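# Reverse the sand core so its nose seats

## Task

Rotate the elongated sand core lying in the mould through half a turn, end to end, so that its rounded nose rests in the semicircular notch and the core is pressed fully down into its seat; then open the gripper and leave it there.

## Robot and tools

Robot: two arms, left_arm and right_arm, each with six joints and a two-finger gripper. All positions use one shared scene frame: origin on the table surface midway between the arms, +z upward, +x reaching out over the table, and left_arm on the +y side. The arm names are labels only; they do not mean the left or right of any image.

execute_actions takes "actions", a list holding zero or one entry, plus an optional "pictures" boolean (pictures come by default; pass false to skip them). An empty list commands nothing and simply reports the current state. A motion entry is {"rows": [...], "steps": n}, with n from 1 to 15 (default 15); each step lasts 1/30 s. Each row drives one step, and if there are fewer rows than steps the final row is held for the rest. A wait entry is {"steps": n} alone, n up to 300; it returns once n steps have elapsed since the previous result, and your reply time counts toward that. A refused call sends nothing.

Each row is one flat list of 14 numbers covering both arms, even if only one moves: left_arm's waist, shoulder, elbow, wrist pitch, wrist yaw, wrist roll, opening, then the same seven for right_arm. The six joint values are absolute target angles in radians, on the same scale as the Joint positions line, not offsets. Nominal ranges per arm: waist -2.618 to 3.054, shoulder 0.000 to 3.142, elbow 0.000 to 3.142, wrist pitch -1.571 to 1.571, wrist yaw -1.571 to 1.571, wrist roll -2.094 to 2.094. True ends may differ by up to 0.036 rad either way. A call is rejected if a target lies over 0.036 rad beyond a range end and also farther out than that joint's last reported angle; a target past the real end is clipped to it, and the result may then print "joint sent to its limit" (possibly about an earlier, still-running action). Missing that line does not prove there is room left. Opening is a number in [-1, 1]: +1 fully open, -1 closed.

Motion is rate limited: each step the sent target stays within a fixed lead of the measured angle (waist 0.202, shoulder 0.258, elbow 0.238, wrist pitch 0.573, wrist yaw and roll 0.522 rad), and if the targets would move a gripper more than 70 mm from where it is, all of that arm's targets are pulled back toward the measured angles. Far goals therefore need several actions. Between calls the arms keep heading to the last row sent, until everything has nearly stopped or a step is HELD; after that only a new action moves them further. Fingers still in motion finish opening or closing.

Gripper geometry: fingers point along the gripper's +z axis and close along its y axis. end_effector_position is the point between the pads, about 1 cm short of the fingertips.

Results: the state line `left_arm: ...` | `right_arm: ...` gives each gripper's end_effector_position in metres and end_effector_quat_wxyz in the scene frame; the printed position is approximate, worse at long reach. Joint positions and Joint velocities list, per arm, the six joints (rad, rad/s) then the finger-pad gap (m, m/s; 0.094 m is fully open). grip_measured is the measured opening on the same -1..1 scale you command; each gripper has its own fixed error of up to about 1 mm. Away from the extremes, fingers go to where grip_measured would equal your number, so to hold something command roughly 0.03 below its grip_measured for a firm grip, a smaller margin for a lighter one. Pad force tops out near 50 to 62 N (sometimes less, and less on parts under about 2 mm thick), with a brief spike on first contact. "joint command not followed" means the clearance check altered or blocked some joint targets; the rest of the row still ran. HELD marks steps where your row was partly or fully withheld. MOTOR HOT appears from 75 °C while carrying load; at 90 °C that arm is halted for 10 s, and at 100 °C its motors and gripper let go and the arm drops; these stops show as OVER-TEMPERATURE FAULT lines. Avoid long static holds.

zoom_image takes "camera" (cam_high, cam_left_wrist or cam_right_wrist) and "region" [x0, y0, x1, y1] in pixels of that camera's latest image, top-left is (0, 0), at most 504 by 504. All three cameras give 504x504 images; cam_high is a pinhole overview, the wrist cameras are fisheye.

finished_scene takes "scene", the current scene's number; it ends and grades the scene irreversibly, and the core must be seated and stay so. Answering without any tool call ends everything.

Cautions: do not knock or place anything off the table; do not drop or slam the core, push hard, or let the arms collide or press on each other. Expect occasional brief tugs on a held part or shoves on loose objects. Move smoothly and release cleanly once seated.

Each tool is called as name(argument=value, ...), one argument or row to a line, values as JSON.

## Session

execute_actions(
  actions=[],
)

Scene clock: 0.00 s of 5200.00 s.
left_arm: end_effector_position=(+0.4126, +0.3542, +0.3665) grip_measured=+1.000 end_effector_quat_wxyz=(+0.228, +0.495, +0.620, +0.564) | right_arm: end_effector_position=(+0.2251, -0.3464, +0.1396) grip_measured=+1.000 end_effector_quat_wxyz=(+0.000, +0.561, +0.828, +0.025)
Joint positions: left_arm=[-0.265  1.247  1.297 -0.465 -0.869  1.536  0.094] | right_arm=[-0.176  1.384  1.183 -1.351 -0.048  0.95   0.094]
Joint velocities: left_arm=[ 0.007 -0.007  0.002 -0.051 -0.051 -0.022  0.   ] | right_arm=[-0.017 -0.007  0.002 -0.007  0.051  0.051  0.   ]

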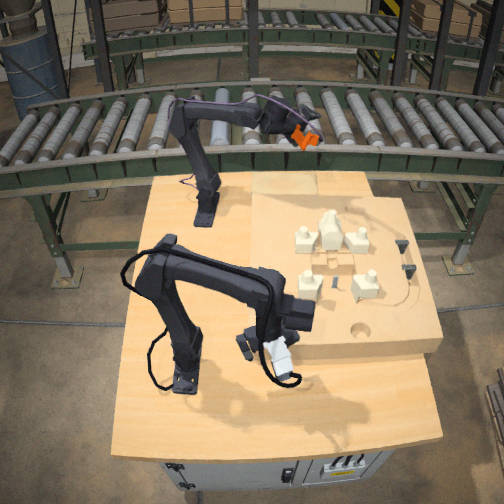

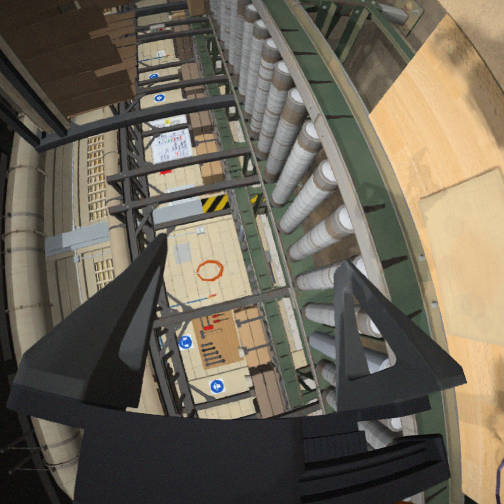

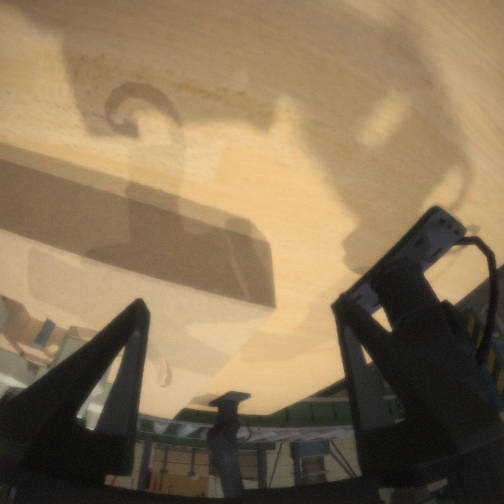

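zoom_image(
  camera="cam_high",
  region=[270, 180, 440, 350],
)

Region (270, 180, 440, 350) of cam_high's 504x504 image, scaled by 2.965, with more detail than that image has.

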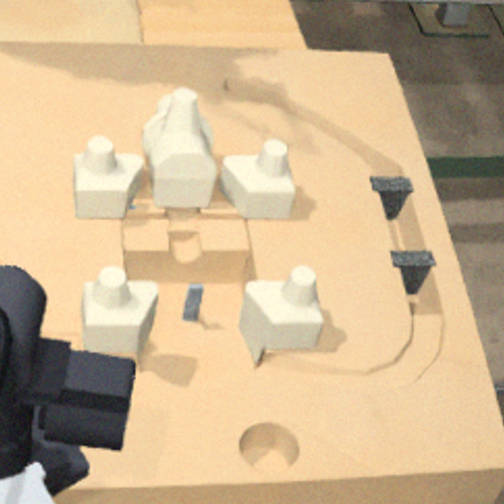

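execute_actions(
  actions=[
    {"rows": [[-0.28,1.30,1.34,-0.62,-0.69,1.3,1,-0.176,1.384,1.183,-1.351,-0.048,0.95,1],[-0.28,1.30,1.34,-0.62,-0.69,1.3,1,-0.176,1.384,1.183,-1.351,-0.048,0.95,1],[-0.28,1.30,1.34,-0.62,-0.69,1.3,1,-0.176,1.384,1.183,-1.351,-0.048,0.95,1],[-0.29,1.35,1.38,-0.76,-0.52,1.0,1,-0.176,1.384,1.183,-1.351,-0.048,0.95,1],[-0.29,1.35,1.38,-0.76,-0.52,1.0,1,-0.176,1.384,1.183,-1.351,-0.048,0.95,1],[-0.29,1.35,1.38,-0.76,-0.52,1.0,1,-0.176,1.384,1.183,-1.351,-0.048,0.95,1],[-0.30,1.40,1.42,-0.9,-0.35,0.7,1,-0.176,1.384,1.183,-1.351,-0.048,0.95,1],[-0.30,1.40,1.42,-0.9,-0.35,0.7,1,-0.176,1.384,1.183,-1.351,-0.048,0.95,1],[-0.30,1.40,1.42,-0.9,-0.35,0.7,1,-0.176,1.384,1.183,-1.351,-0.048,0.95,1],[-0.315,1.45,1.46,-1.05,-0.17,0.35,1,-0.176,1.384,1.183,-1.351,-0.048,0.95,1],[-0.315,1.45,1.46,-1.05,-0.17,0.35,1,-0.176,1.384,1.183,-1.351,-0.048,0.95,1],[-0.315,1.45,1.46,-1.05,-0.17,0.35,1,-0.176,1.384,1.183,-1.351,-0.048,0.95,1],[-0.33,1.5,1.5,-1.2,0,0,1,-0.176,1.384,1.183,-1.351,-0.048,0.95,1]], "steps": 15},
  ],
  pictures=false,
)

execute_actions(
  actions=[
    {"steps": 30},
  ],
)

Scene clock: 36.13 s of 5200.00 s.
left_arm: end_effector_position=(+0.3826, +0.2346, +0.2193) grip_measured=+1.000 end_effector_quat_wxyz=(+0.252, +0.395, +0.879, +0.091) | right_arm: end_effector_position=(+0.2252, -0.3461, +0.1396) grip_measured=+1.000 end_effector_quat_wxyz=(-0.000, +0.561, +0.828, +0.026)
Joint positions: left_arm=[-0.318  1.488  1.454 -1.026 -0.191  0.442  0.094] | right_arm=[-0.176  1.384  1.183 -1.351 -0.05   0.95   0.094]
Joint velocities: left_arm=[-0.183  0.354  0.198 -1.165  1.282 -2.791  0.   ] | right_arm=[-0.007 -0.002  0.027 -0.022  0.125 -0.066  0.   ]
Steps of this call (steps 1 to 90: nothing new was sent; then 32.63 s passed at rest; steps 91 to 105: all 15 steps of this action). Readings (joint positions):
91: left_arm=[-0.265 1.251 1.302 -0.482 -0.848 1.506] | right_arm=[-0.176 1.384 1.183 -1.351 -0.048 0.950]
92: left_arm=[-0.266 1.257 1.310 -0.505 -0.819 1.468] | right_arm=[-0.176 1.384 1.183 -1.351 -0.048 0.950]
94: left_arm=[-0.270 1.282 1.323 -0.558 -0.753 1.372] | right_arm=[-0.176 1.384 1.183 -1.351 -0.049 0.950]
98: left_arm=[-0.284 1.362 1.370 -0.711 -0.565 1.072] | right_arm=[-0.176 1.384 1.183 -1.351 -0.049 0.950]
105: the state above

Scene clock: 37.13 s of 5200.00 s.
left_arm: end_effector_position=(+0.3377, +0.2171, +0.1962) grip_measured=+1.000 end_effector_quat_wxyz=(+0.164, +0.229, +0.959, -0.035) | right_arm: end_effector_position=(+0.2252, -0.3461, +0.1396) grip_measured=+1.000 end_effector_quat_wxyz=(-0.000, +0.561, +0.828, +0.026)
Joint positions: left_arm=[-0.326  1.505  1.459 -1.189 -0.006  0.009  0.094] | right_arm=[-0.176  1.384  1.183 -1.351 -0.05   0.95   0.094]
Joint velocities: left_arm=[-0.007  0.002 -0.007 -0.007 -0.051  0.051  0.   ] | right_arm=[ 0.012 -0.007 -0.002  0.066 -0.037 -0.066  0.   ]
Steps of this call (steps 1 to 30: the robot went on to your last target). Readings (joint positions):
1: left_arm=[-0.323 1.497 1.458 -1.058 -0.152 0.356] | right_arm=[-0.176 1.384 1.183 -1.351 -0.050 0.950]
2: left_arm=[-0.325 1.503 1.459 -1.084 -0.121 0.286] | right_arm=[-0.176 1.384 1.183 -1.351 -0.050 0.950]
4: left_arm=[-0.326 1.505 1.459 -1.126 -0.077 0.186] | right_arm=[-0.176 1.384 1.183 -1.351 -0.050 0.950]
8: left_arm=[-0.326 1.505 1.459 -1.167 -0.035 0.081] | right_arm=[-0.176 1.384 1.183 -1.351 -0.050 0.950]
30: the state above

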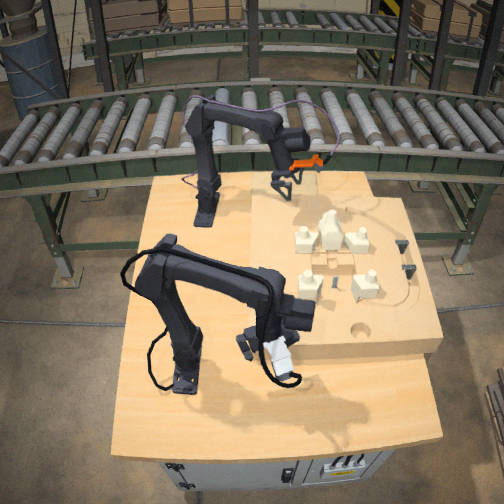

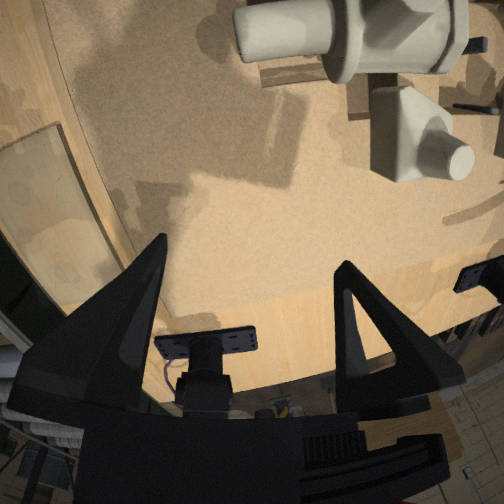

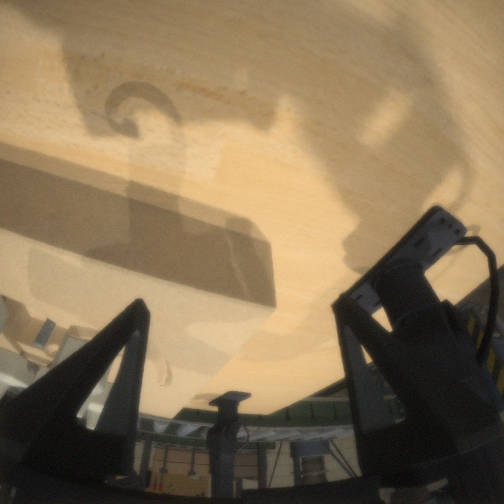

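execute_actions(
  actions=[
    {"rows": [[-0.35,1.52,1.53,-1.2,0,0,1,-0.176,1.384,1.183,-1.351,-0.048,0.95,1],[-0.37,1.54,1.56,-1.2,0,0,1,-0.176,1.384,1.183,-1.351,-0.048,0.95,1],[-0.39,1.56,1.59,-1.2,0,0,1,-0.176,1.384,1.183,-1.351,-0.048,0.95,1],[-0.41,1.58,1.62,-1.2,0,0,1,-0.176,1.384,1.183,-1.351,-0.048,0.95,1],[-0.43,1.60,1.65,-1.2,0,0,1,-0.176,1.384,1.183,-1.351,-0.048,0.95,1],[-0.45,1.62,1.68,-1.2,0,0,1,-0.176,1.384,1.183,-1.351,-0.048,0.95,1],[-0.47,1.64,1.71,-1.2,0,0,1,-0.176,1.384,1.183,-1.351,-0.048,0.95,1],[-0.49,1.66,1.74,-1.2,0,0,1,-0.176,1.384,1.183,-1.351,-0.048,0.95,1],[-0.51,1.68,1.77,-1.2,0,0,1,-0.176,1.384,1.183,-1.351,-0.048,0.95,1],[-0.53,1.70,1.79,-1.2,0,0,1,-0.176,1.384,1.183,-1.351,-0.048,0.95,1]], "steps": 15},
  ],
  pictures=false,
)

execute_actions(
  actions=[
    {"steps": 10},
  ],
)

Scene clock: 56.57 s of 5200.00 s.
left_arm: end_effector_position=(+0.3528, +0.1159, +0.2285) grip_measured=+1.000 end_effector_quat_wxyz=(+0.202, +0.324, +0.922, -0.070) | right_arm: end_effector_position=(+0.2252, -0.3460, +0.1396) grip_measured=+1.000 end_effector_quat_wxyz=(-0.000, +0.561, +0.828, +0.027)
Joint positions: left_arm=[-0.534  1.701  1.758 -1.197  0.002  0.006  0.094] | right_arm=[-0.176  1.384  1.183 -1.351 -0.05   0.95   0.094]
Joint velocities: left_arm=[ 0.002  0.066 -0.002 -0.022 -0.022  0.007  0.   ] | right_arm=[-0.012  0.002 -0.007  0.022  0.007 -0.007  0.   ]
Steps of this call (steps 1 to 15: the robot went on to your last target; steps 16 to 90: nothing new was sent; then 15.93 s passed at rest; steps 91 to 105: all 15 steps of this action). Readings (joint positions):
91: left_arm=[-0.327 1.507 1.464 -1.192 -0.006 0.008] | right_arm=[-0.176 1.384 1.183 -1.351 -0.050 0.950]
92: left_arm=[-0.332 1.514 1.479 -1.200 -0.006 0.007] | right_arm=[-0.176 1.384 1.183 -1.351 -0.050 0.950]
94: left_arm=[-0.359 1.541 1.532 -1.207 -0.006 0.006] | right_arm=[-0.176 1.384 1.183 -1.351 -0.050 0.950]
98: left_arm=[-0.444 1.616 1.661 -1.206 -0.006 0.006] | right_arm=[-0.176 1.384 1.183 -1.351 -0.050 0.950]
105: the state above

Scene clock: 56.90 s of 5200.00 s.
left_arm: end_effector_position=(+0.3530, +0.1159, +0.2279) grip_measured=+1.000 end_effector_quat_wxyz=(+0.201, +0.324, +0.922, -0.070) | right_arm: end_effector_position=(+0.2252, -0.3460, +0.1396) grip_measured=+1.000 end_effector_quat_wxyz=(-0.000, +0.561, +0.828, +0.027)
Joint positions: left_arm=[-0.534  1.702  1.758 -1.197  0.002  0.006  0.094] | right_arm=[-0.176  1.384  1.183 -1.351 -0.05   0.95   0.094]
Joint velocities: left_arm=[ 0.002 -0.012 -0.017 -0.007 -0.022 -0.007  0.   ] | right_arm=[-0.007  0.007  0.007  0.037  0.007 -0.066  0.   ]
Steps of this call (steps 1 to 10: the robot went on to your last target). Readings (joint positions):
1: left_arm=[-0.534 1.702 1.758 -1.197 0.002 0.006] | right_arm=[-0.176 1.384 1.183 -1.351 -0.050 0.950]
2: left_arm=[-0.534 1.702 1.758 -1.197 0.002 0.006] | right_arm=[-0.176 1.384 1.183 -1.351 -0.050 0.950]
4: left_arm=[-0.534 1.702 1.758 -1.197 0.002 0.006] | right_arm=[-0.176 1.384 1.183 -1.351 -0.050 0.950]
8: left_arm=[-0.534 1.702 1.758 -1.197 0.002 0.006] | right_arm=[-0.176 1.384 1.183 -1.351 -0.050 0.950]
10: the state above

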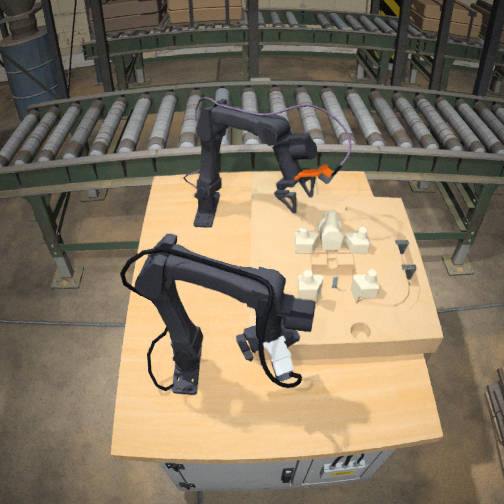

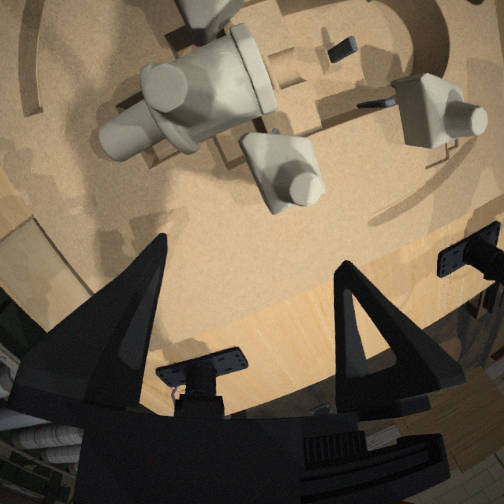

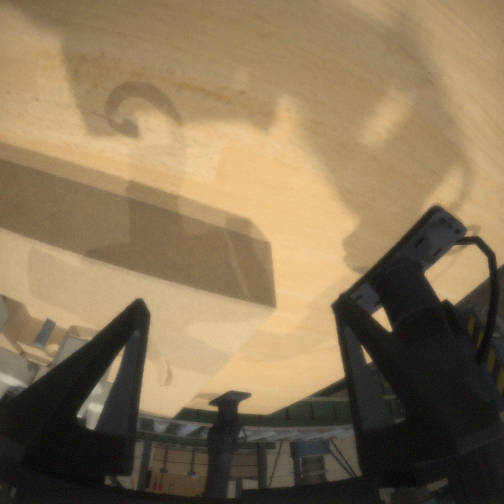

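zoom_image(
  camera="cam_left_wrist",
  region=[80, 0, 380, 220],
)

zoom_image(
  camera="cam_high",
  region=[285, 195, 385, 295],
)

Region (80, 0, 380, 220) of cam_left_wrist's 504x504 image, scaled by 1.680, with more detail than that image has; it fills the top 370 rows of this view, and the rest is white.

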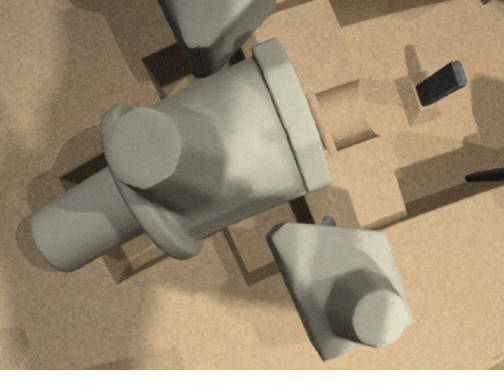

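Region (285, 195, 385, 295) of cam_high's 504x504 image, scaled by 5.040, with more detail than that image has.

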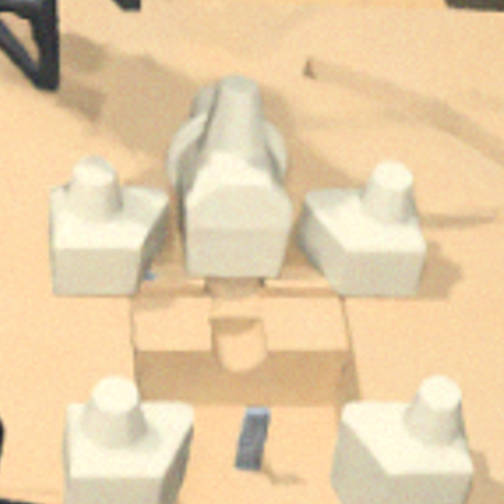

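execute_actions(
  actions=[
    {"rows": [[-0.522,1.73,1.835,-1.22,0,0,1,-0.176,1.384,1.183,-1.351,-0.048,0.95,1],[-0.514,1.76,1.88,-1.24,0,0,1,-0.176,1.384,1.183,-1.351,-0.048,0.95,1],[-0.506,1.79,1.925,-1.26,0,0,1,-0.176,1.384,1.183,-1.351,-0.048,0.95,1],[-0.498,1.825,1.97,-1.28,0,0,1,-0.176,1.384,1.183,-1.351,-0.048,0.95,1],[-0.49,1.86,2.015,-1.3,0,0,1,-0.176,1.384,1.183,-1.351,-0.048,0.95,1],[-0.482,1.89,2.06,-1.32,0,0,1,-0.176,1.384,1.183,-1.351,-0.048,0.95,1],[-0.474,1.925,2.105,-1.34,0,0,1,-0.176,1.384,1.183,-1.351,-0.048,0.95,1],[-0.466,1.96,2.15,-1.36,0,0,1,-0.176,1.384,1.183,-1.351,-0.048,0.95,1],[-0.458,1.99,2.195,-1.38,0,0,1,-0.176,1.384,1.183,-1.351,-0.048,0.95,1],[-0.45,2.025,2.24,-1.4,0,0,1,-0.176,1.384,1.183,-1.351,-0.048,0.95,1],[-0.443,2.06,2.285,-1.42,0,0,1,-0.176,1.384,1.183,-1.351,-0.048,0.95,1],[-0.436,2.09,2.33,-1.44,0,0,1,-0.176,1.384,1.183,-1.351,-0.048,0.95,1],[-0.43,2.12,2.375,-1.46,0,0,1,-0.176,1.384,1.183,-1.351,-0.048,0.95,1],[-0.425,2.145,2.405,-1.478,0,0,1,-0.176,1.384,1.183,-1.351,-0.048,0.95,1],[-0.425,2.16,2.425,-1.49,0,0,1,-0.176,1.384,1.183,-1.351,-0.048,0.95,1]], "steps": 15},
  ],
  pictures=false,
)

execute_actions(
  actions=[
    {"steps": 15},
  ],
)

Scene clock: 97.83 s of 5200.00 s.
left_arm: end_effector_position=(+0.4440, +0.1038, +0.2266) grip_measured=+1.000 end_effector_quat_wxyz=(+0.189, +0.279, +0.940, -0.056) | right_arm: end_effector_position=(+0.2252, -0.3460, +0.1396) grip_measured=+1.000 end_effector_quat_wxyz=(-0.000, +0.561, +0.828, +0.027)
Joint positions: left_arm=[-0.436  2.123  2.345 -1.395  0.002  0.006  0.094] | right_arm=[-0.176  1.384  1.183 -1.351 -0.05   0.95   0.094]
Joint velocities: left_arm=[ 0.164  0.808  0.877 -0.418 -0.007  0.037  0.   ] | right_arm=[-0.017 -0.002 -0.012 -0.081  0.022  0.022  0.   ]
Steps of this call (steps 1 to 15: the robot went on to your last target; steps 16 to 90: nothing new was sent; then 37.43 s passed at rest; steps 91 to 105: all 15 steps of this action). Readings (joint positions):
91: left_arm=[-0.534 1.706 1.765 -1.203 0.002 0.006] | right_arm=[-0.176 1.384 1.183 -1.351 -0.050 0.950]
92: left_arm=[-0.533 1.718 1.787 -1.217 0.002 0.006] | right_arm=[-0.176 1.384 1.183 -1.351 -0.050 0.950]
94: left_arm=[-0.526 1.761 1.864 -1.241 0.002 0.006] | right_arm=[-0.176 1.384 1.183 -1.351 -0.050 0.950]
98: left_arm=[-0.492 1.885 2.051 -1.282 0.002 0.006] | right_arm=[-0.176 1.384 1.183 -1.351 -0.050 0.950]
105: the state above

Scene clock: 98.33 s of 5200.00 s.
left_arm: end_effector_position=(+0.4401, +0.1121, +0.2107) grip_measured=+1.000 end_effector_quat_wxyz=(+0.149, +0.276, +0.948, -0.043) | right_arm: end_effector_position=(+0.2252, -0.3460, +0.1396) grip_measured=+1.000 end_effector_quat_wxyz=(-0.000, +0.561, +0.828, +0.027)
Joint positions: left_arm=[-0.426  2.176  2.394 -1.476  0.002  0.006  0.094] | right_arm=[-0.176  1.384  1.183 -1.351 -0.05   0.95   0.094]
Joint velocities: left_arm=[ 0.002  0.002 -0.002 -0.066 -0.007  0.007  0.   ] | right_arm=[-0.012 -0.012  0.002  0.066 -0.051  0.066  0.   ]
Steps of this call (steps 1 to 15: the robot went on to your last target). Readings (joint positions):
1: left_arm=[-0.431 2.145 2.367 -1.407 0.002 0.006] | right_arm=[-0.176 1.384 1.183 -1.351 -0.050 0.950]
2: left_arm=[-0.428 2.160 2.377 -1.417 0.002 0.006] | right_arm=[-0.176 1.384 1.183 -1.351 -0.050 0.950]
4: left_arm=[-0.426 2.174 2.381 -1.438 0.002 0.006] | right_arm=[-0.176 1.384 1.183 -1.351 -0.050 0.950]
8: left_arm=[-0.426 2.176 2.388 -1.466 0.002 0.006] | right_arm=[-0.176 1.384 1.183 -1.351 -0.050 0.950]
15: the state above

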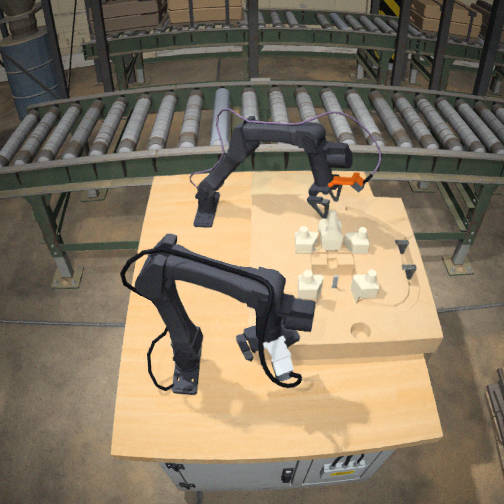

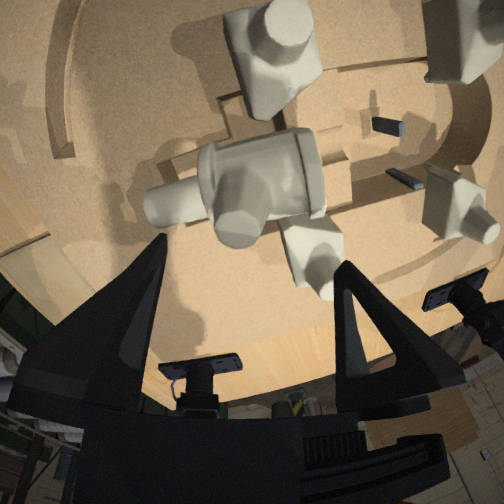

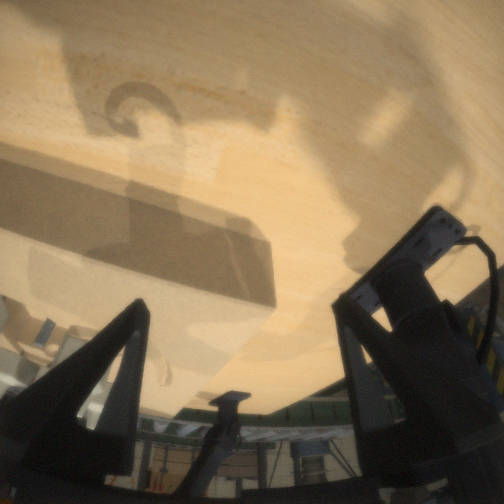

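zoom_image(
  camera="cam_high",
  region=[280, 160, 390, 270],
)

Region (280, 160, 390, 270) of cam_high's 504x504 image, scaled by 4.582, with more detail than that image has.

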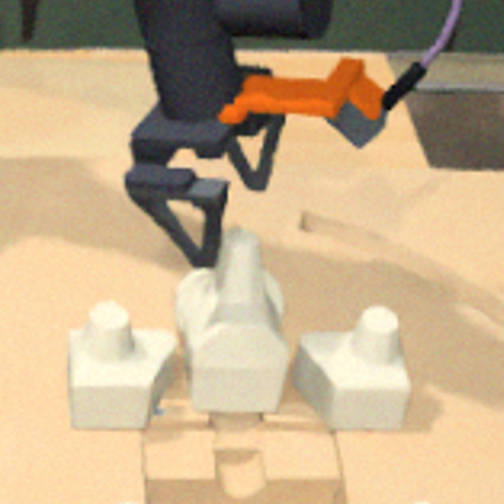

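zoom_image(
  camera="cam_left_wrist",
  region=[120, 180, 372, 432],
)

zoom_image(
  camera="cam_left_wrist",
  region=[130, 70, 382, 270],
)

Region (120, 180, 372, 432) of cam_left_wrist's 504x504 image, scaled by 2.000, with more detail than that image has.

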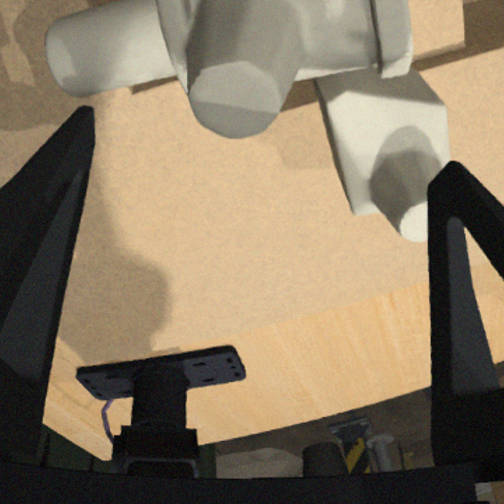

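Region (130, 70, 382, 270) of cam_left_wrist's 504x504 image, scaled by 2.000, with more detail than that image has; it fills the top 400 rows of this view, and the rest is white.

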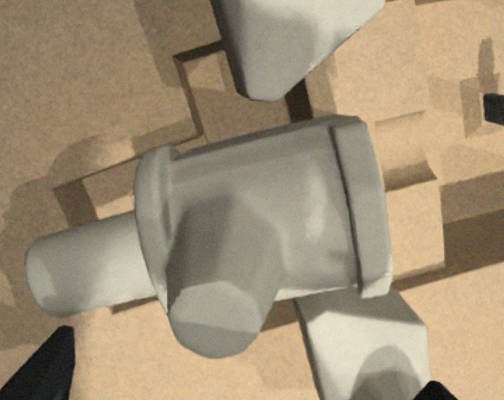

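execute_actions(
  actions=[
    {"rows": [[-0.424,2.16,2.425,-1.49,0,-0.04,1,-0.176,1.384,1.183,-1.351,-0.048,0.95,1],[-0.422,2.16,2.425,-1.49,0,-0.1,1,-0.176,1.384,1.183,-1.351,-0.048,0.95,1],[-0.42,2.16,2.425,-1.49,0,-0.17,1,-0.176,1.384,1.183,-1.351,-0.048,0.95,1],[-0.418,2.16,2.42,-1.485,0,-0.24,1,-0.176,1.384,1.183,-1.351,-0.048,0.95,1],[-0.416,2.16,2.41,-1.475,0,-0.31,1,-0.176,1.384,1.183,-1.351,-0.048,0.95,1],[-0.414,2.16,2.40,-1.465,0,-0.38,1,-0.176,1.384,1.183,-1.351,-0.048,0.95,1],[-0.412,2.16,2.39,-1.455,0,-0.45,1,-0.176,1.384,1.183,-1.351,-0.048,0.95,1],[-0.41,2.16,2.378,-1.445,0,-0.51,1,-0.176,1.384,1.183,-1.351,-0.048,0.95,1],[-0.408,2.16,2.366,-1.435,0,-0.55,1,-0.176,1.384,1.183,-1.351,-0.048,0.95,1],[-0.407,2.16,2.354,-1.425,0,-0.55,1,-0.176,1.384,1.183,-1.351,-0.048,0.95,1],[-0.406,2.16,2.342,-1.415,0,-0.55,1,-0.176,1.384,1.183,-1.351,-0.048,0.95,1],[-0.406,2.16,2.33,-1.405,0,-0.55,1,-0.176,1.384,1.183,-1.351,-0.048,0.95,1],[-0.406,2.16,2.318,-1.395,0,-0.55,1,-0.176,1.384,1.183,-1.351,-0.048,0.95,1],[-0.406,2.16,2.308,-1.388,0,-0.55,1,-0.176,1.384,1.183,-1.351,-0.048,0.95,1],[-0.406,2.16,2.30,-1.382,0,-0.55,1,-0.176,1.384,1.183,-1.351,-0.048,0.95,1]], "steps": 15},
  ],
  pictures=false,
)

execute_actions(
  actions=[
    {"steps": 12},
  ],
)

Scene clock: 218.83 s of 5200.00 s.
left_arm: end_effector_position=(+0.4448, +0.1168, +0.1938) grip_measured=+1.000 end_effector_quat_wxyz=(+0.125, +0.030, +0.989, -0.072) | right_arm: end_effector_position=(+0.2252, -0.3460, +0.1396) grip_measured=+1.000 end_effector_quat_wxyz=(-0.000, +0.561, +0.828, +0.027)
Joint positions: left_arm=[-0.412  2.176  2.328 -1.433  0.002 -0.486  0.094] | right_arm=[-0.176  1.384  1.183 -1.351 -0.05   0.95   0.094]
Joint velocities: left_arm=[ 0.022 -0.007 -0.369  0.168 -0.022 -0.418  0.   ] | right_arm=[-0.007 -0.002  0.012  0.007 -0.007  0.022  0.   ]
Steps of this call (steps 1 to 15: the robot went on to your last target; steps 16 to 90: nothing new was sent; then 117.00 s passed at rest; steps 91 to 105: all 15 steps of this action). Readings (joint positions):
91: left_arm=[-0.426 2.176 2.394 -1.479 0.002 0.001] | right_arm=[-0.176 1.384 1.183 -1.351 -0.050 0.950]
92: left_arm=[-0.426 2.176 2.394 -1.479 0.002 -0.014] | right_arm=[-0.176 1.384 1.183 -1.351 -0.050 0.950]
94: left_arm=[-0.426 2.176 2.394 -1.479 0.002 -0.073] | right_arm=[-0.176 1.384 1.183 -1.351 -0.050 0.950]
98: left_arm=[-0.425 2.176 2.394 -1.478 0.002 -0.268] | right_arm=[-0.176 1.384 1.183 -1.351 -0.050 0.950]
105: the state above

Scene clock: 219.23 s of 5200.00 s.
left_arm: end_effector_position=(+0.4477, +0.1153, +0.1892) grip_measured=+1.000 end_effector_quat_wxyz=(+0.126, +0.003, +0.989, -0.077) | right_arm: end_effector_position=(+0.2252, -0.3460, +0.1396) grip_measured=+1.000 end_effector_quat_wxyz=(-0.000, +0.561, +0.828, +0.027)
Joint positions: left_arm=[-0.412  2.176  2.307 -1.406  0.002 -0.54   0.094] | right_arm=[-0.176  1.384  1.183 -1.351 -0.05   0.95   0.094]
Joint velocities: left_arm=[-0.007  0.002  0.007 -0.007 -0.007  0.022  0.   ] | right_arm=[-0.012  0.002 -0.002 -0.022  0.066 -0.007  0.   ]
Steps of this call (steps 1 to 12: the robot went on to your last target). Readings (joint positions):
1: left_arm=[-0.412 2.176 2.318 -1.428 0.002 -0.498] | right_arm=[-0.176 1.384 1.183 -1.351 -0.050 0.950]
2: left_arm=[-0.412 2.176 2.311 -1.424 0.002 -0.507] | right_arm=[-0.176 1.384 1.183 -1.351 -0.050 0.950]
4: left_arm=[-0.412 2.176 2.307 -1.420 0.002 -0.520] | right_arm=[-0.176 1.384 1.183 -1.351 -0.050 0.950]
8: left_arm=[-0.412 2.176 2.307 -1.409 0.002 -0.534] | right_arm=[-0.176 1.384 1.183 -1.351 -0.050 0.950]
12: the state above

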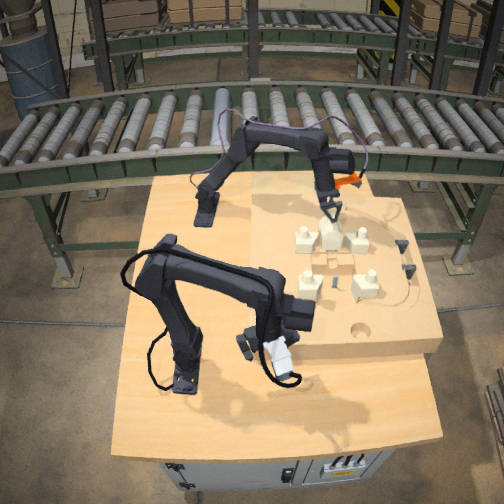

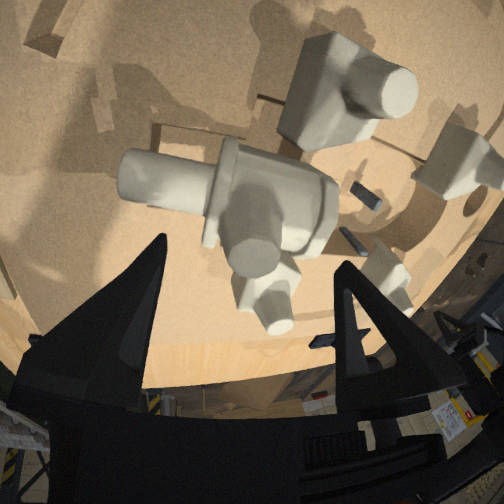

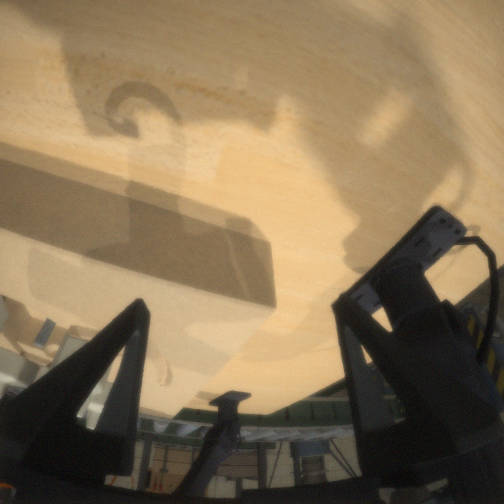

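execute_actions(
  actions=[
    {"rows": [[-0.406,2.16,2.292,-1.376,0,-0.55,1,-0.176,1.384,1.183,-1.351,-0.048,0.95,1],[-0.406,2.16,2.283,-1.37,0,-0.55,1,-0.176,1.384,1.183,-1.351,-0.048,0.95,1],[-0.406,2.16,2.274,-1.363,0,-0.55,1,-0.176,1.384,1.183,-1.351,-0.048,0.95,1],[-0.406,2.16,2.265,-1.356,0,-0.55,0.9,-0.176,1.384,1.183,-1.351,-0.048,0.95,1],[-0.406,2.16,2.256,-1.349,0,-0.55,0.8,-0.176,1.384,1.183,-1.351,-0.048,0.95,1],[-0.406,2.16,2.247,-1.342,0,-0.55,0.7,-0.176,1.384,1.183,-1.351,-0.048,0.95,1],[-0.406,2.16,2.238,-1.335,0,-0.55,0.6,-0.176,1.384,1.183,-1.351,-0.048,0.95,1],[-0.406,2.16,2.229,-1.328,0,-0.55,0.5,-0.176,1.384,1.183,-1.351,-0.048,0.95,1],[-0.406,2.16,2.22,-1.323,0,-0.55,0.4,-0.176,1.384,1.183,-1.351,-0.048,0.95,1],[-0.406,2.16,2.213,-1.32,0,-0.55,0.3,-0.176,1.384,1.183,-1.351,-0.048,0.95,1],[-0.406,2.16,2.213,-1.32,0,-0.55,0.2,-0.176,1.384,1.183,-1.351,-0.048,0.95,1],[-0.406,2.16,2.213,-1.32,0,-0.55,0.1,-0.176,1.384,1.183,-1.351,-0.048,0.95,1]], "steps": 15},
  ],
  pictures=false,
)

execute_actions(
  actions=[
    {"steps": 12},
  ],
)

Scene clock: 233.27 s of 5200.00 s.
left_arm: end_effector_position=(+0.4473, +0.1155, +0.1667) grip_measured=+0.102 end_effector_quat_wxyz=(+0.112, +0.001, +0.991, -0.069) | right_arm: end_effector_position=(+0.2252, -0.3460, +0.1396) grip_measured=+1.000 end_effector_quat_wxyz=(-0.000, +0.561, +0.828, +0.027)
Joint positions: left_arm=[-0.412  2.176  2.221 -1.351  0.002 -0.544  0.052] | right_arm=[-0.176  1.384  1.183 -1.351 -0.05   0.95   0.094]
Joint velocities: left_arm=[-0.002  0.012  0.002  0.095 -0.007 -0.022 -0.002] | right_arm=[-0.007 -0.012 -0.012 -0.095 -0.051  0.022  0.   ]
Steps of this call (steps 1 to 30: the robot went on to your last target; steps 31 to 90: nothing new was sent; then 10.53 s passed at rest; steps 91 to 105: all 15 steps of this action). Readings (joint positions):
91: left_arm=[-0.412 2.176 2.307 -1.403 0.002 -0.543] | right_arm=[-0.176 1.384 1.183 -1.351 -0.050 0.950]
92: left_arm=[-0.412 2.176 2.305 -1.401 0.002 -0.543] | right_arm=[-0.176 1.384 1.183 -1.351 -0.050 0.950]
94: left_arm=[-0.412 2.176 2.296 -1.392 0.002 -0.543] | right_arm=[-0.176 1.384 1.183 -1.351 -0.050 0.950]
98: left_arm=[-0.412 2.176 2.257 -1.372 0.002 -0.543] | right_arm=[-0.176 1.384 1.183 -1.351 -0.050 0.950]
105: the state above

Scene clock: 233.67 s of 5200.00 s.
left_arm: end_effector_position=(+0.4493, +0.1143, +0.1674) grip_measured=+0.102 end_effector_quat_wxyz=(+0.116, +0.001, +0.991, -0.072) | right_arm: end_effector_position=(+0.2252, -0.3460, +0.1396) grip_measured=+1.000 end_effector_quat_wxyz=(-0.000, +0.561, +0.828, +0.027)
Joint positions: left_arm=[-0.412  2.176  2.221 -1.342  0.002 -0.544  0.052] | right_arm=[-0.176  1.384  1.183 -1.351 -0.05   0.95   0.094]
Joint velocities: left_arm=[-0.007 -0.002  0.012 -0.007 -0.066 -0.007 -0.   ] | right_arm=[ 0.007 -0.002 -0.007 -0.007  0.037  0.051  0.   ]
Steps of this call (steps 1 to 12: the robot went on to your last target). Readings (joint positions):
1: left_arm=[-0.412 2.176 2.221 -1.349 0.002 -0.544] | right_arm=[-0.176 1.384 1.183 -1.351 -0.050 0.950]
2: left_arm=[-0.412 2.176 2.221 -1.347 0.002 -0.544] | right_arm=[-0.176 1.384 1.183 -1.351 -0.050 0.950]
4: left_arm=[-0.412 2.176 2.221 -1.345 0.002 -0.544] | right_arm=[-0.176 1.384 1.183 -1.351 -0.050 0.950]
8: left_arm=[-0.412 2.176 2.221 -1.342 0.002 -0.544] | right_arm=[-0.176 1.384 1.183 -1.351 -0.050 0.950]
12: the state above

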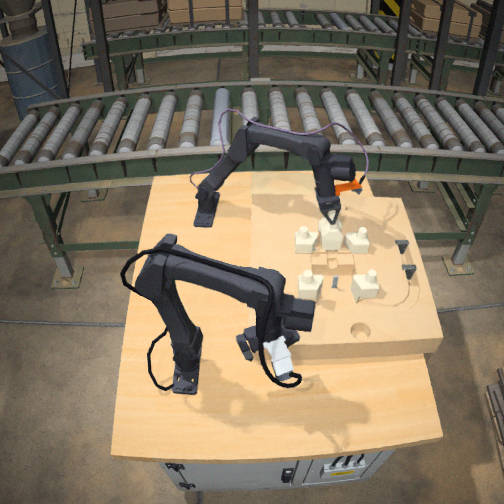

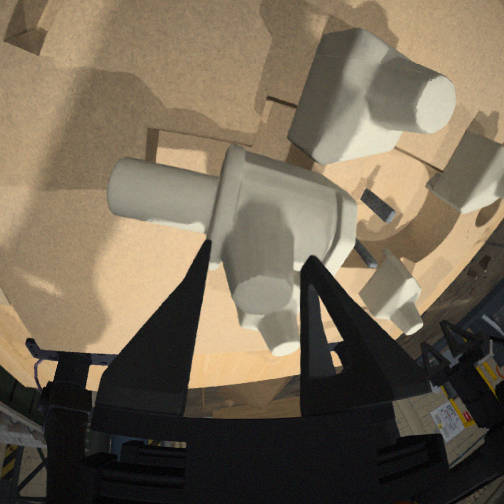

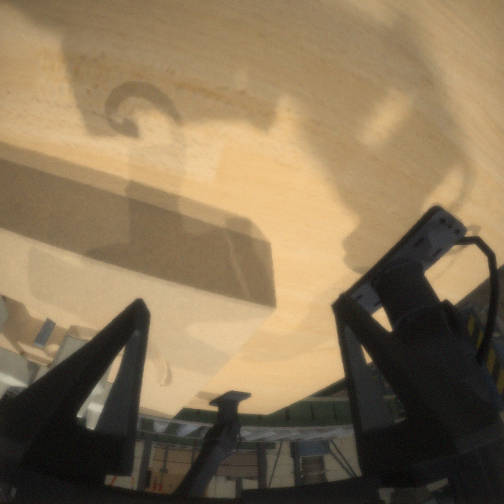

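zoom_image(
  camera="cam_high",
  region=[295, 180, 375, 260],
)

zoom_image(
  camera="cam_left_wrist",
  region=[170, 170, 360, 360],
)

Region (295, 180, 375, 260) of cam_high's 504x504 image, scaled by 6.300, with more detail than that image has.

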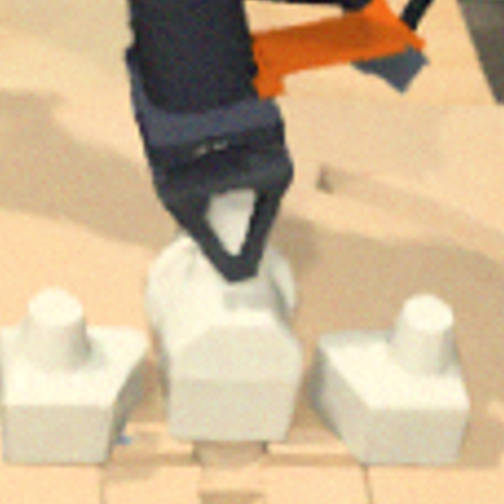

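Region (170, 170, 360, 360) of cam_left_wrist's 504x504 image, scaled by 2.653, with more detail than that image has.

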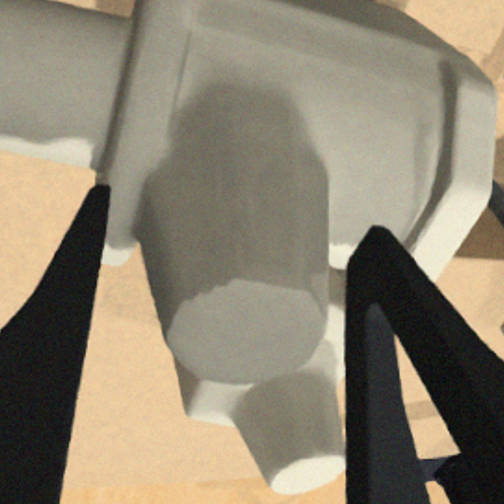

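execute_actions(
  actions=[
    {"rows": [[-0.406,2.16,2.213,-1.35,0,-0.55,0.05,-0.176,1.384,1.183,-1.351,-0.048,0.95,1],[-0.406,2.16,2.213,-1.368,0,-0.55,0.0,-0.176,1.384,1.183,-1.351,-0.048,0.95,1],[-0.406,2.16,2.213,-1.368,0,-0.55,-0.05,-0.176,1.384,1.183,-1.351,-0.048,0.95,1],[-0.406,2.16,2.213,-1.368,0,-0.55,-0.1,-0.176,1.384,1.183,-1.351,-0.048,0.95,1],[-0.406,2.16,2.213,-1.368,0,-0.55,-0.14,-0.176,1.384,1.183,-1.351,-0.048,0.95,1],[-0.406,2.16,2.213,-1.368,0,-0.55,-0.18,-0.176,1.384,1.183,-1.351,-0.048,0.95,1],[-0.406,2.16,2.213,-1.368,0,-0.55,-0.21,-0.176,1.384,1.183,-1.351,-0.048,0.95,1],[-0.406,2.16,2.213,-1.368,0,-0.55,-0.24,-0.176,1.384,1.183,-1.351,-0.048,0.95,1],[-0.406,2.16,2.213,-1.368,0,-0.55,-0.26,-0.176,1.384,1.183,-1.351,-0.048,0.95,1],[-0.406,2.16,2.213,-1.368,0,-0.55,-0.28,-0.176,1.384,1.183,-1.351,-0.048,0.95,1],[-0.406,2.16,2.213,-1.368,0,-0.55,-0.30,-0.176,1.384,1.183,-1.351,-0.048,0.95,1],[-0.406,2.16,2.213,-1.368,0,-0.55,-0.32,-0.176,1.384,1.183,-1.351,-0.048,0.95,1],[-0.406,2.16,2.213,-1.368,0,-0.55,-0.34,-0.176,1.384,1.183,-1.351,-0.048,0.95,1],[-0.406,2.16,2.213,-1.368,0,-0.55,-0.36,-0.176,1.384,1.183,-1.351,-0.048,0.95,1],[-0.406,2.16,2.213,-1.368,0,-0.55,-0.38,-0.176,1.384,1.183,-1.351,-0.048,0.95,1]], "steps": 15},
  ],
  pictures=false,
)

execute_actions(
  actions=[
    {"steps": 8},
  ],
)

Scene clock: 249.67 s of 5200.00 s.
left_arm: end_effector_position=(+0.4474, +0.1155, +0.1667) grip_measured=-0.265 end_effector_quat_wxyz=(+0.112, +0.001, +0.991, -0.069) | right_arm: end_effector_position=(+0.2252, -0.3460, +0.1396) grip_measured=+1.000 end_effector_quat_wxyz=(-0.000, +0.561, +0.828, +0.027)
Joint positions: left_arm=[-0.412  2.176  2.221 -1.351  0.002 -0.544  0.035] | right_arm=[-0.176  1.384  1.183 -1.351 -0.05   0.95   0.094]
Joint velocities: left_arm=[-0.017 -0.012 -0.002 -0.037 -0.022 -0.066  0.   ] | right_arm=[ 0.007 -0.017 -0.002  0.051  0.081  0.081  0.   ]
Steps of this call (steps 1 to 15: the robot went on to your last target; steps 16 to 90: nothing new was sent; then 12.50 s passed at rest; steps 91 to 105: all 15 steps of this action). Readings (joint positions):
91: left_arm=[-0.412 2.176 2.221 -1.341 0.002 -0.544] | right_arm=[-0.176 1.384 1.183 -1.351 -0.050 0.950]
92: left_arm=[-0.412 2.176 2.221 -1.342 0.002 -0.544] | right_arm=[-0.176 1.384 1.183 -1.351 -0.050 0.950]
94: left_arm=[-0.412 2.176 2.221 -1.347 0.002 -0.544] | right_arm=[-0.176 1.384 1.183 -1.351 -0.050 0.950]
98: left_arm=[-0.412 2.176 2.221 -1.351 0.002 -0.544] | right_arm=[-0.176 1.384 1.183 -1.351 -0.050 0.950]
105: the state above

Scene clock: 249.93 s of 5200.00 s.
left_arm: end_effector_position=(+0.4474, +0.1155, +0.1667) grip_measured=-0.265 end_effector_quat_wxyz=(+0.112, +0.001, +0.991, -0.069) | right_arm: end_effector_position=(+0.2252, -0.3460, +0.1396) grip_measured=+1.000 end_effector_quat_wxyz=(-0.000, +0.561, +0.828, +0.027)
Joint positions: left_arm=[-0.412  2.176  2.221 -1.351  0.002 -0.544  0.035] | right_arm=[-0.176  1.384  1.183 -1.351 -0.05   0.95   0.094]
Joint velocities: left_arm=[-0.022  0.002  0.002  0.007  0.007 -0.066  0.001] | right_arm=[-0.007 -0.012 -0.002  0.037 -0.022 -0.022  0.   ]
Steps of this call (steps 1 to 8: the robot went on to your last target). Readings (joint positions):
1: left_arm=[-0.412 2.176 2.221 -1.351 0.002 -0.544] | right_arm=[-0.176 1.384 1.183 -1.351 -0.050 0.950]
2: left_arm=[-0.412 2.176 2.221 -1.351 0.002 -0.544] | right_arm=[-0.176 1.384 1.183 -1.351 -0.050 0.950]
4: left_arm=[-0.412 2.176 2.221 -1.351 0.002 -0.544] | right_arm=[-0.176 1.384 1.183 -1.351 -0.050 0.950]
8: the state above

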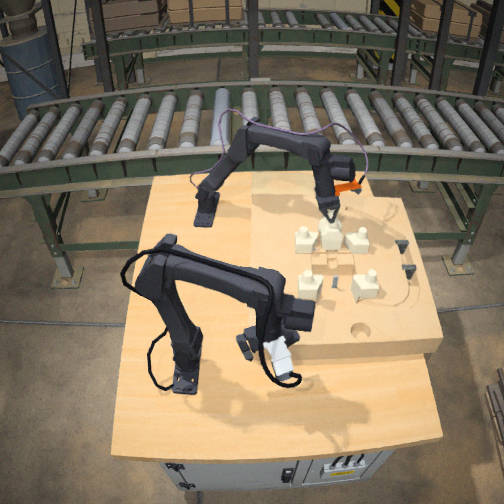

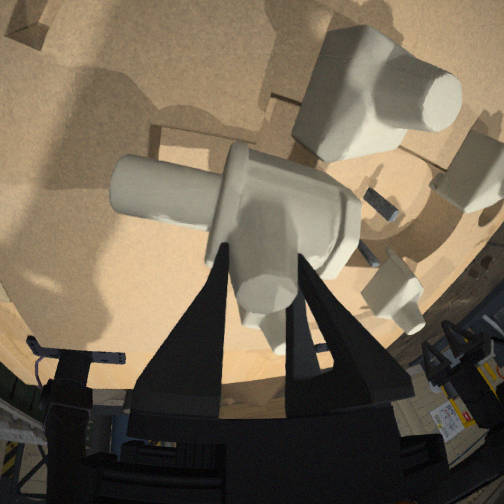

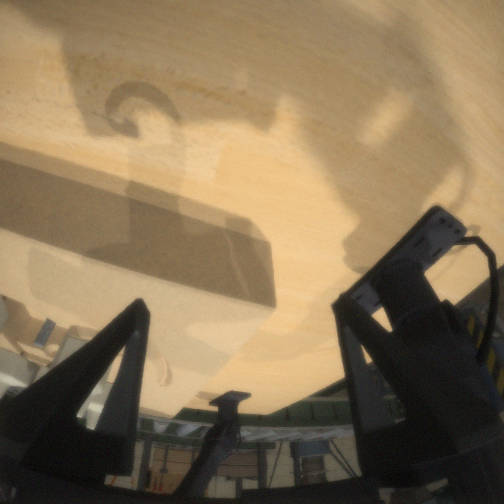

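execute_actions(
  actions=[
    {"rows": [[-0.406,2.158,2.24,-1.368,0,-0.55,-0.31,-0.176,1.384,1.183,-1.351,-0.048,0.95,1],[-0.406,2.156,2.255,-1.37,0,-0.55,-0.31,-0.176,1.384,1.183,-1.351,-0.048,0.95,1],[-0.406,2.155,2.265,-1.374,0,-0.55,-0.31,-0.176,1.384,1.183,-1.351,-0.048,0.95,1],[-0.406,2.155,2.275,-1.38,0,-0.55,-0.31,-0.176,1.384,1.183,-1.351,-0.048,0.95,1],[-0.406,2.155,2.285,-1.387,0,-0.55,-0.31,-0.176,1.384,1.183,-1.351,-0.048,0.95,1],[-0.406,2.155,2.295,-1.394,0,-0.55,-0.31,-0.176,1.384,1.183,-1.351,-0.048,0.95,1],[-0.405,2.155,2.305,-1.401,0,-0.55,-0.31,-0.176,1.384,1.183,-1.351,-0.048,0.95,1],[-0.405,2.155,2.315,-1.408,0,-0.55,-0.31,-0.176,1.384,1.183,-1.351,-0.048,0.95,1],[-0.404,2.155,2.325,-1.415,0,-0.55,-0.31,-0.176,1.384,1.183,-1.351,-0.048,0.95,1],[-0.404,2.155,2.335,-1.422,0,-0.55,-0.31,-0.176,1.384,1.183,-1.351,-0.048,0.95,1],[-0.403,2.155,2.345,-1.429,0,-0.55,-0.31,-0.176,1.384,1.183,-1.351,-0.048,0.95,1],[-0.403,2.155,2.355,-1.436,0,-0.55,-0.31,-0.176,1.384,1.183,-1.351,-0.048,0.95,1],[-0.402,2.155,2.365,-1.442,0,-0.55,-0.31,-0.176,1.384,1.183,-1.351,-0.048,0.95,1],[-0.402,2.155,2.375,-1.446,0,-0.55,-0.31,-0.176,1.384,1.183,-1.351,-0.048,0.95,1],[-0.402,2.155,2.382,-1.448,0,-0.55,-0.31,-0.176,1.384,1.183,-1.351,-0.048,0.95,1]], "steps": 15},
  ],
  pictures=false,
)

execute_actions(
  actions=[
    {"steps": 10},
  ],
)

Scene clock: 281.50 s of 5200.00 s.
left_arm: end_effector_position=(+0.4438, +0.1183, +0.1767) grip_measured=-0.265 end_effector_quat_wxyz=(+0.105, +0.000, +0.993, -0.063) | right_arm: end_effector_position=(+0.2252, -0.3460, +0.1396) grip_measured=+1.000 end_effector_quat_wxyz=(-0.000, +0.561, +0.828, +0.027)
Joint positions: left_arm=[-0.411  2.2    2.306 -1.432 -0.    -0.545  0.035] | right_arm=[-0.176  1.384  1.183 -1.351 -0.05   0.95   0.094]
Joint velocities: left_arm=[ 0.002  0.017  0.261 -0.227 -0.066 -0.066 -0.   ] | right_arm=[-0.012 -0.007  0.002 -0.037 -0.081 -0.051  0.   ]
Steps of this call (steps 1 to 15: the robot went on to your last target; steps 16 to 90: nothing new was sent; then 28.07 s passed at rest; steps 91 to 105: all 15 steps of this action). Readings (joint positions):
91: left_arm=[-0.412 2.176 2.221 -1.351 0.002 -0.544] | right_arm=[-0.176 1.384 1.183 -1.351 -0.050 0.950]
92: left_arm=[-0.412 2.176 2.221 -1.351 0.002 -0.544] | right_arm=[-0.176 1.384 1.183 -1.351 -0.050 0.950]
94: left_arm=[-0.412 2.176 2.224 -1.353 0.002 -0.544] | right_arm=[-0.176 1.384 1.183 -1.351 -0.050 0.950]
98: left_arm=[-0.412 2.185 2.246 -1.382 0.002 -0.545] | right_arm=[-0.176 1.384 1.183 -1.351 -0.050 0.950]
105: the state above

Scene clock: 281.83 s of 5200.00 s.
left_arm: end_effector_position=(+0.4396, +0.1212, +0.1812) grip_measured=-0.265 end_effector_quat_wxyz=(+0.099, -0.000, +0.993, -0.060) | right_arm: end_effector_position=(+0.2252, -0.3460, +0.1396) grip_measured=+1.000 end_effector_quat_wxyz=(-0.000, +0.561, +0.828, +0.027)
Joint positions: left_arm=[-0.411  2.2    2.328 -1.467 -0.    -0.546  0.035] | right_arm=[-0.176  1.384  1.183 -1.351 -0.05   0.95   0.094]
Joint velocities: left_arm=[-0.022 -0.017 -0.012  0.022  0.022  0.051  0.   ] | right_arm=[-0.017 -0.002  0.012  0.007  0.037  0.022  0.   ]
Steps of this call (steps 1 to 10: the robot went on to your last target). Readings (joint positions):
1: left_arm=[-0.411 2.200 2.314 -1.438 -0.000 -0.545] | right_arm=[-0.176 1.384 1.183 -1.351 -0.050 0.950]
2: left_arm=[-0.411 2.200 2.321 -1.445 -0.000 -0.545] | right_arm=[-0.176 1.384 1.183 -1.351 -0.050 0.950]
4: left_arm=[-0.411 2.200 2.328 -1.456 -0.000 -0.545] | right_arm=[-0.176 1.384 1.183 -1.351 -0.050 0.950]
8: left_arm=[-0.411 2.200 2.328 -1.467 -0.000 -0.546] | right_arm=[-0.176 1.384 1.183 -1.351 -0.050 0.950]
10: the state above

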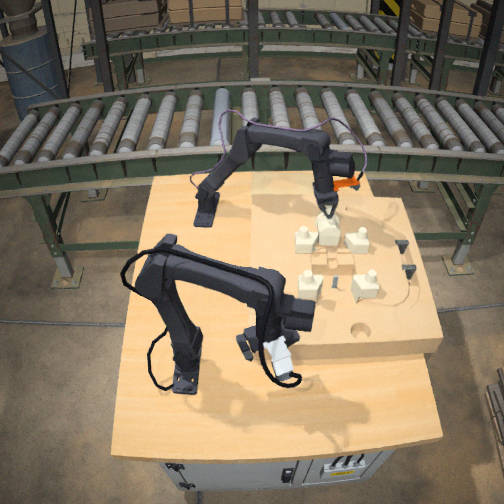

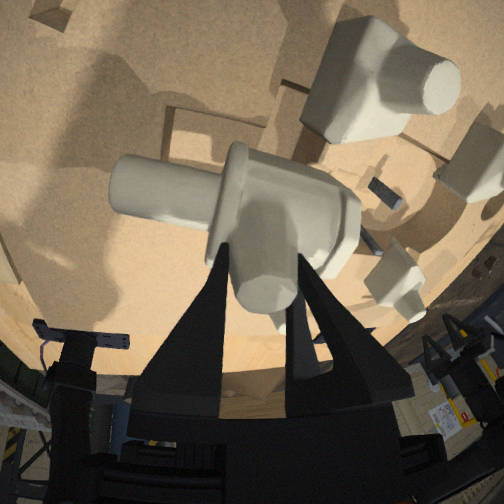

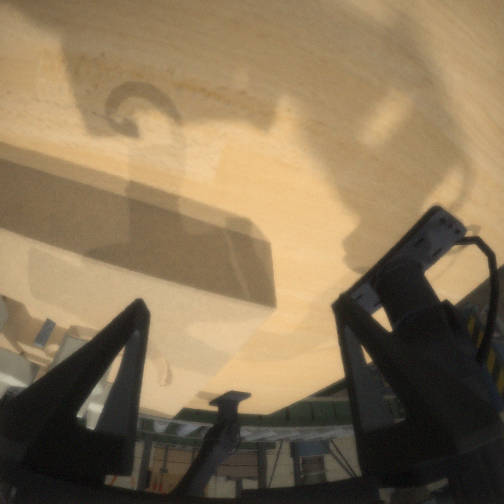

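execute_actions(
  actions=[
    {"rows": [[-0.402,2.148,2.384,-1.43,0,-0.55,-0.31,-0.176,1.384,1.183,-1.351,-0.048,0.95,1],[-0.402,2.142,2.386,-1.415,0,-0.55,-0.31,-0.176,1.384,1.183,-1.351,-0.048,0.95,1],[-0.402,2.137,2.388,-1.405,0,-0.55,-0.31,-0.176,1.384,1.183,-1.351,-0.048,0.95,1],[-0.401,2.132,2.39,-1.398,0,-0.55,-0.31,-0.176,1.384,1.183,-1.351,-0.048,0.95,1],[-0.40,2.128,2.392,-1.392,0,-0.55,-0.31,-0.176,1.384,1.183,-1.351,-0.048,0.95,1],[-0.399,2.124,2.394,-1.386,0,-0.55,-0.31,-0.176,1.384,1.183,-1.351,-0.048,0.95,1],[-0.398,2.12,2.395,-1.381,0,-0.55,-0.31,-0.176,1.384,1.183,-1.351,-0.048,0.95,1],[-0.397,2.117,2.395,-1.378,0,-0.55,-0.31,-0.176,1.384,1.183,-1.351,-0.048,0.95,1],[-0.396,2.115,2.395,-1.375,0,-0.55,-0.31,-0.176,1.384,1.183,-1.351,-0.048,0.95,1]], "steps": 15},
  ],
  pictures=false,
)

Scene clock: 289.17 s of 5200.00 s.
left_arm: end_effector_position=(+0.4455, +0.1216, +0.1912) grip_measured=-0.265 end_effector_quat_wxyz=(+0.118, -0.004, +0.991, -0.071) | right_arm: end_effector_position=(+0.2252, -0.3460, +0.1396) grip_measured=+1.000 end_effector_quat_wxyz=(-0.000, +0.561, +0.828, +0.027)
Joint positions: left_arm=[-0.403  2.183  2.331 -1.444 -0.    -0.546  0.035] | right_arm=[-0.176  1.384  1.183 -1.351 -0.05   0.95   0.094]
Joint velocities: left_arm=[ 0.007 -0.022  0.1   -0.022 -0.022 -0.022 -0.001] | right_arm=[-0.002  0.002 -0.007 -0.037 -0.051 -0.037  0.   ]
Steps of this call (steps 1 to 30: the robot went on to your last target; steps 31 to 90: nothing new was sent; then 3.83 s passed at rest; steps 91 to 105: all 15 steps of this action). Readings (joint positions):
91: left_arm=[-0.411 2.200 2.328 -1.467 -0.000 -0.546] | right_arm=[-0.176 1.384 1.183 -1.351 -0.050 0.950]
92: left_arm=[-0.411 2.200 2.328 -1.467 -0.000 -0.546] | right_arm=[-0.176 1.384 1.183 -1.351 -0.050 0.950]
94: left_arm=[-0.411 2.200 2.328 -1.466 -0.000 -0.546] | right_arm=[-0.176 1.384 1.183 -1.351 -0.050 0.950]
98: left_arm=[-0.410 2.198 2.328 -1.458 -0.000 -0.546] | right_arm=[-0.176 1.384 1.183 -1.351 -0.050 0.950]
105: the state above


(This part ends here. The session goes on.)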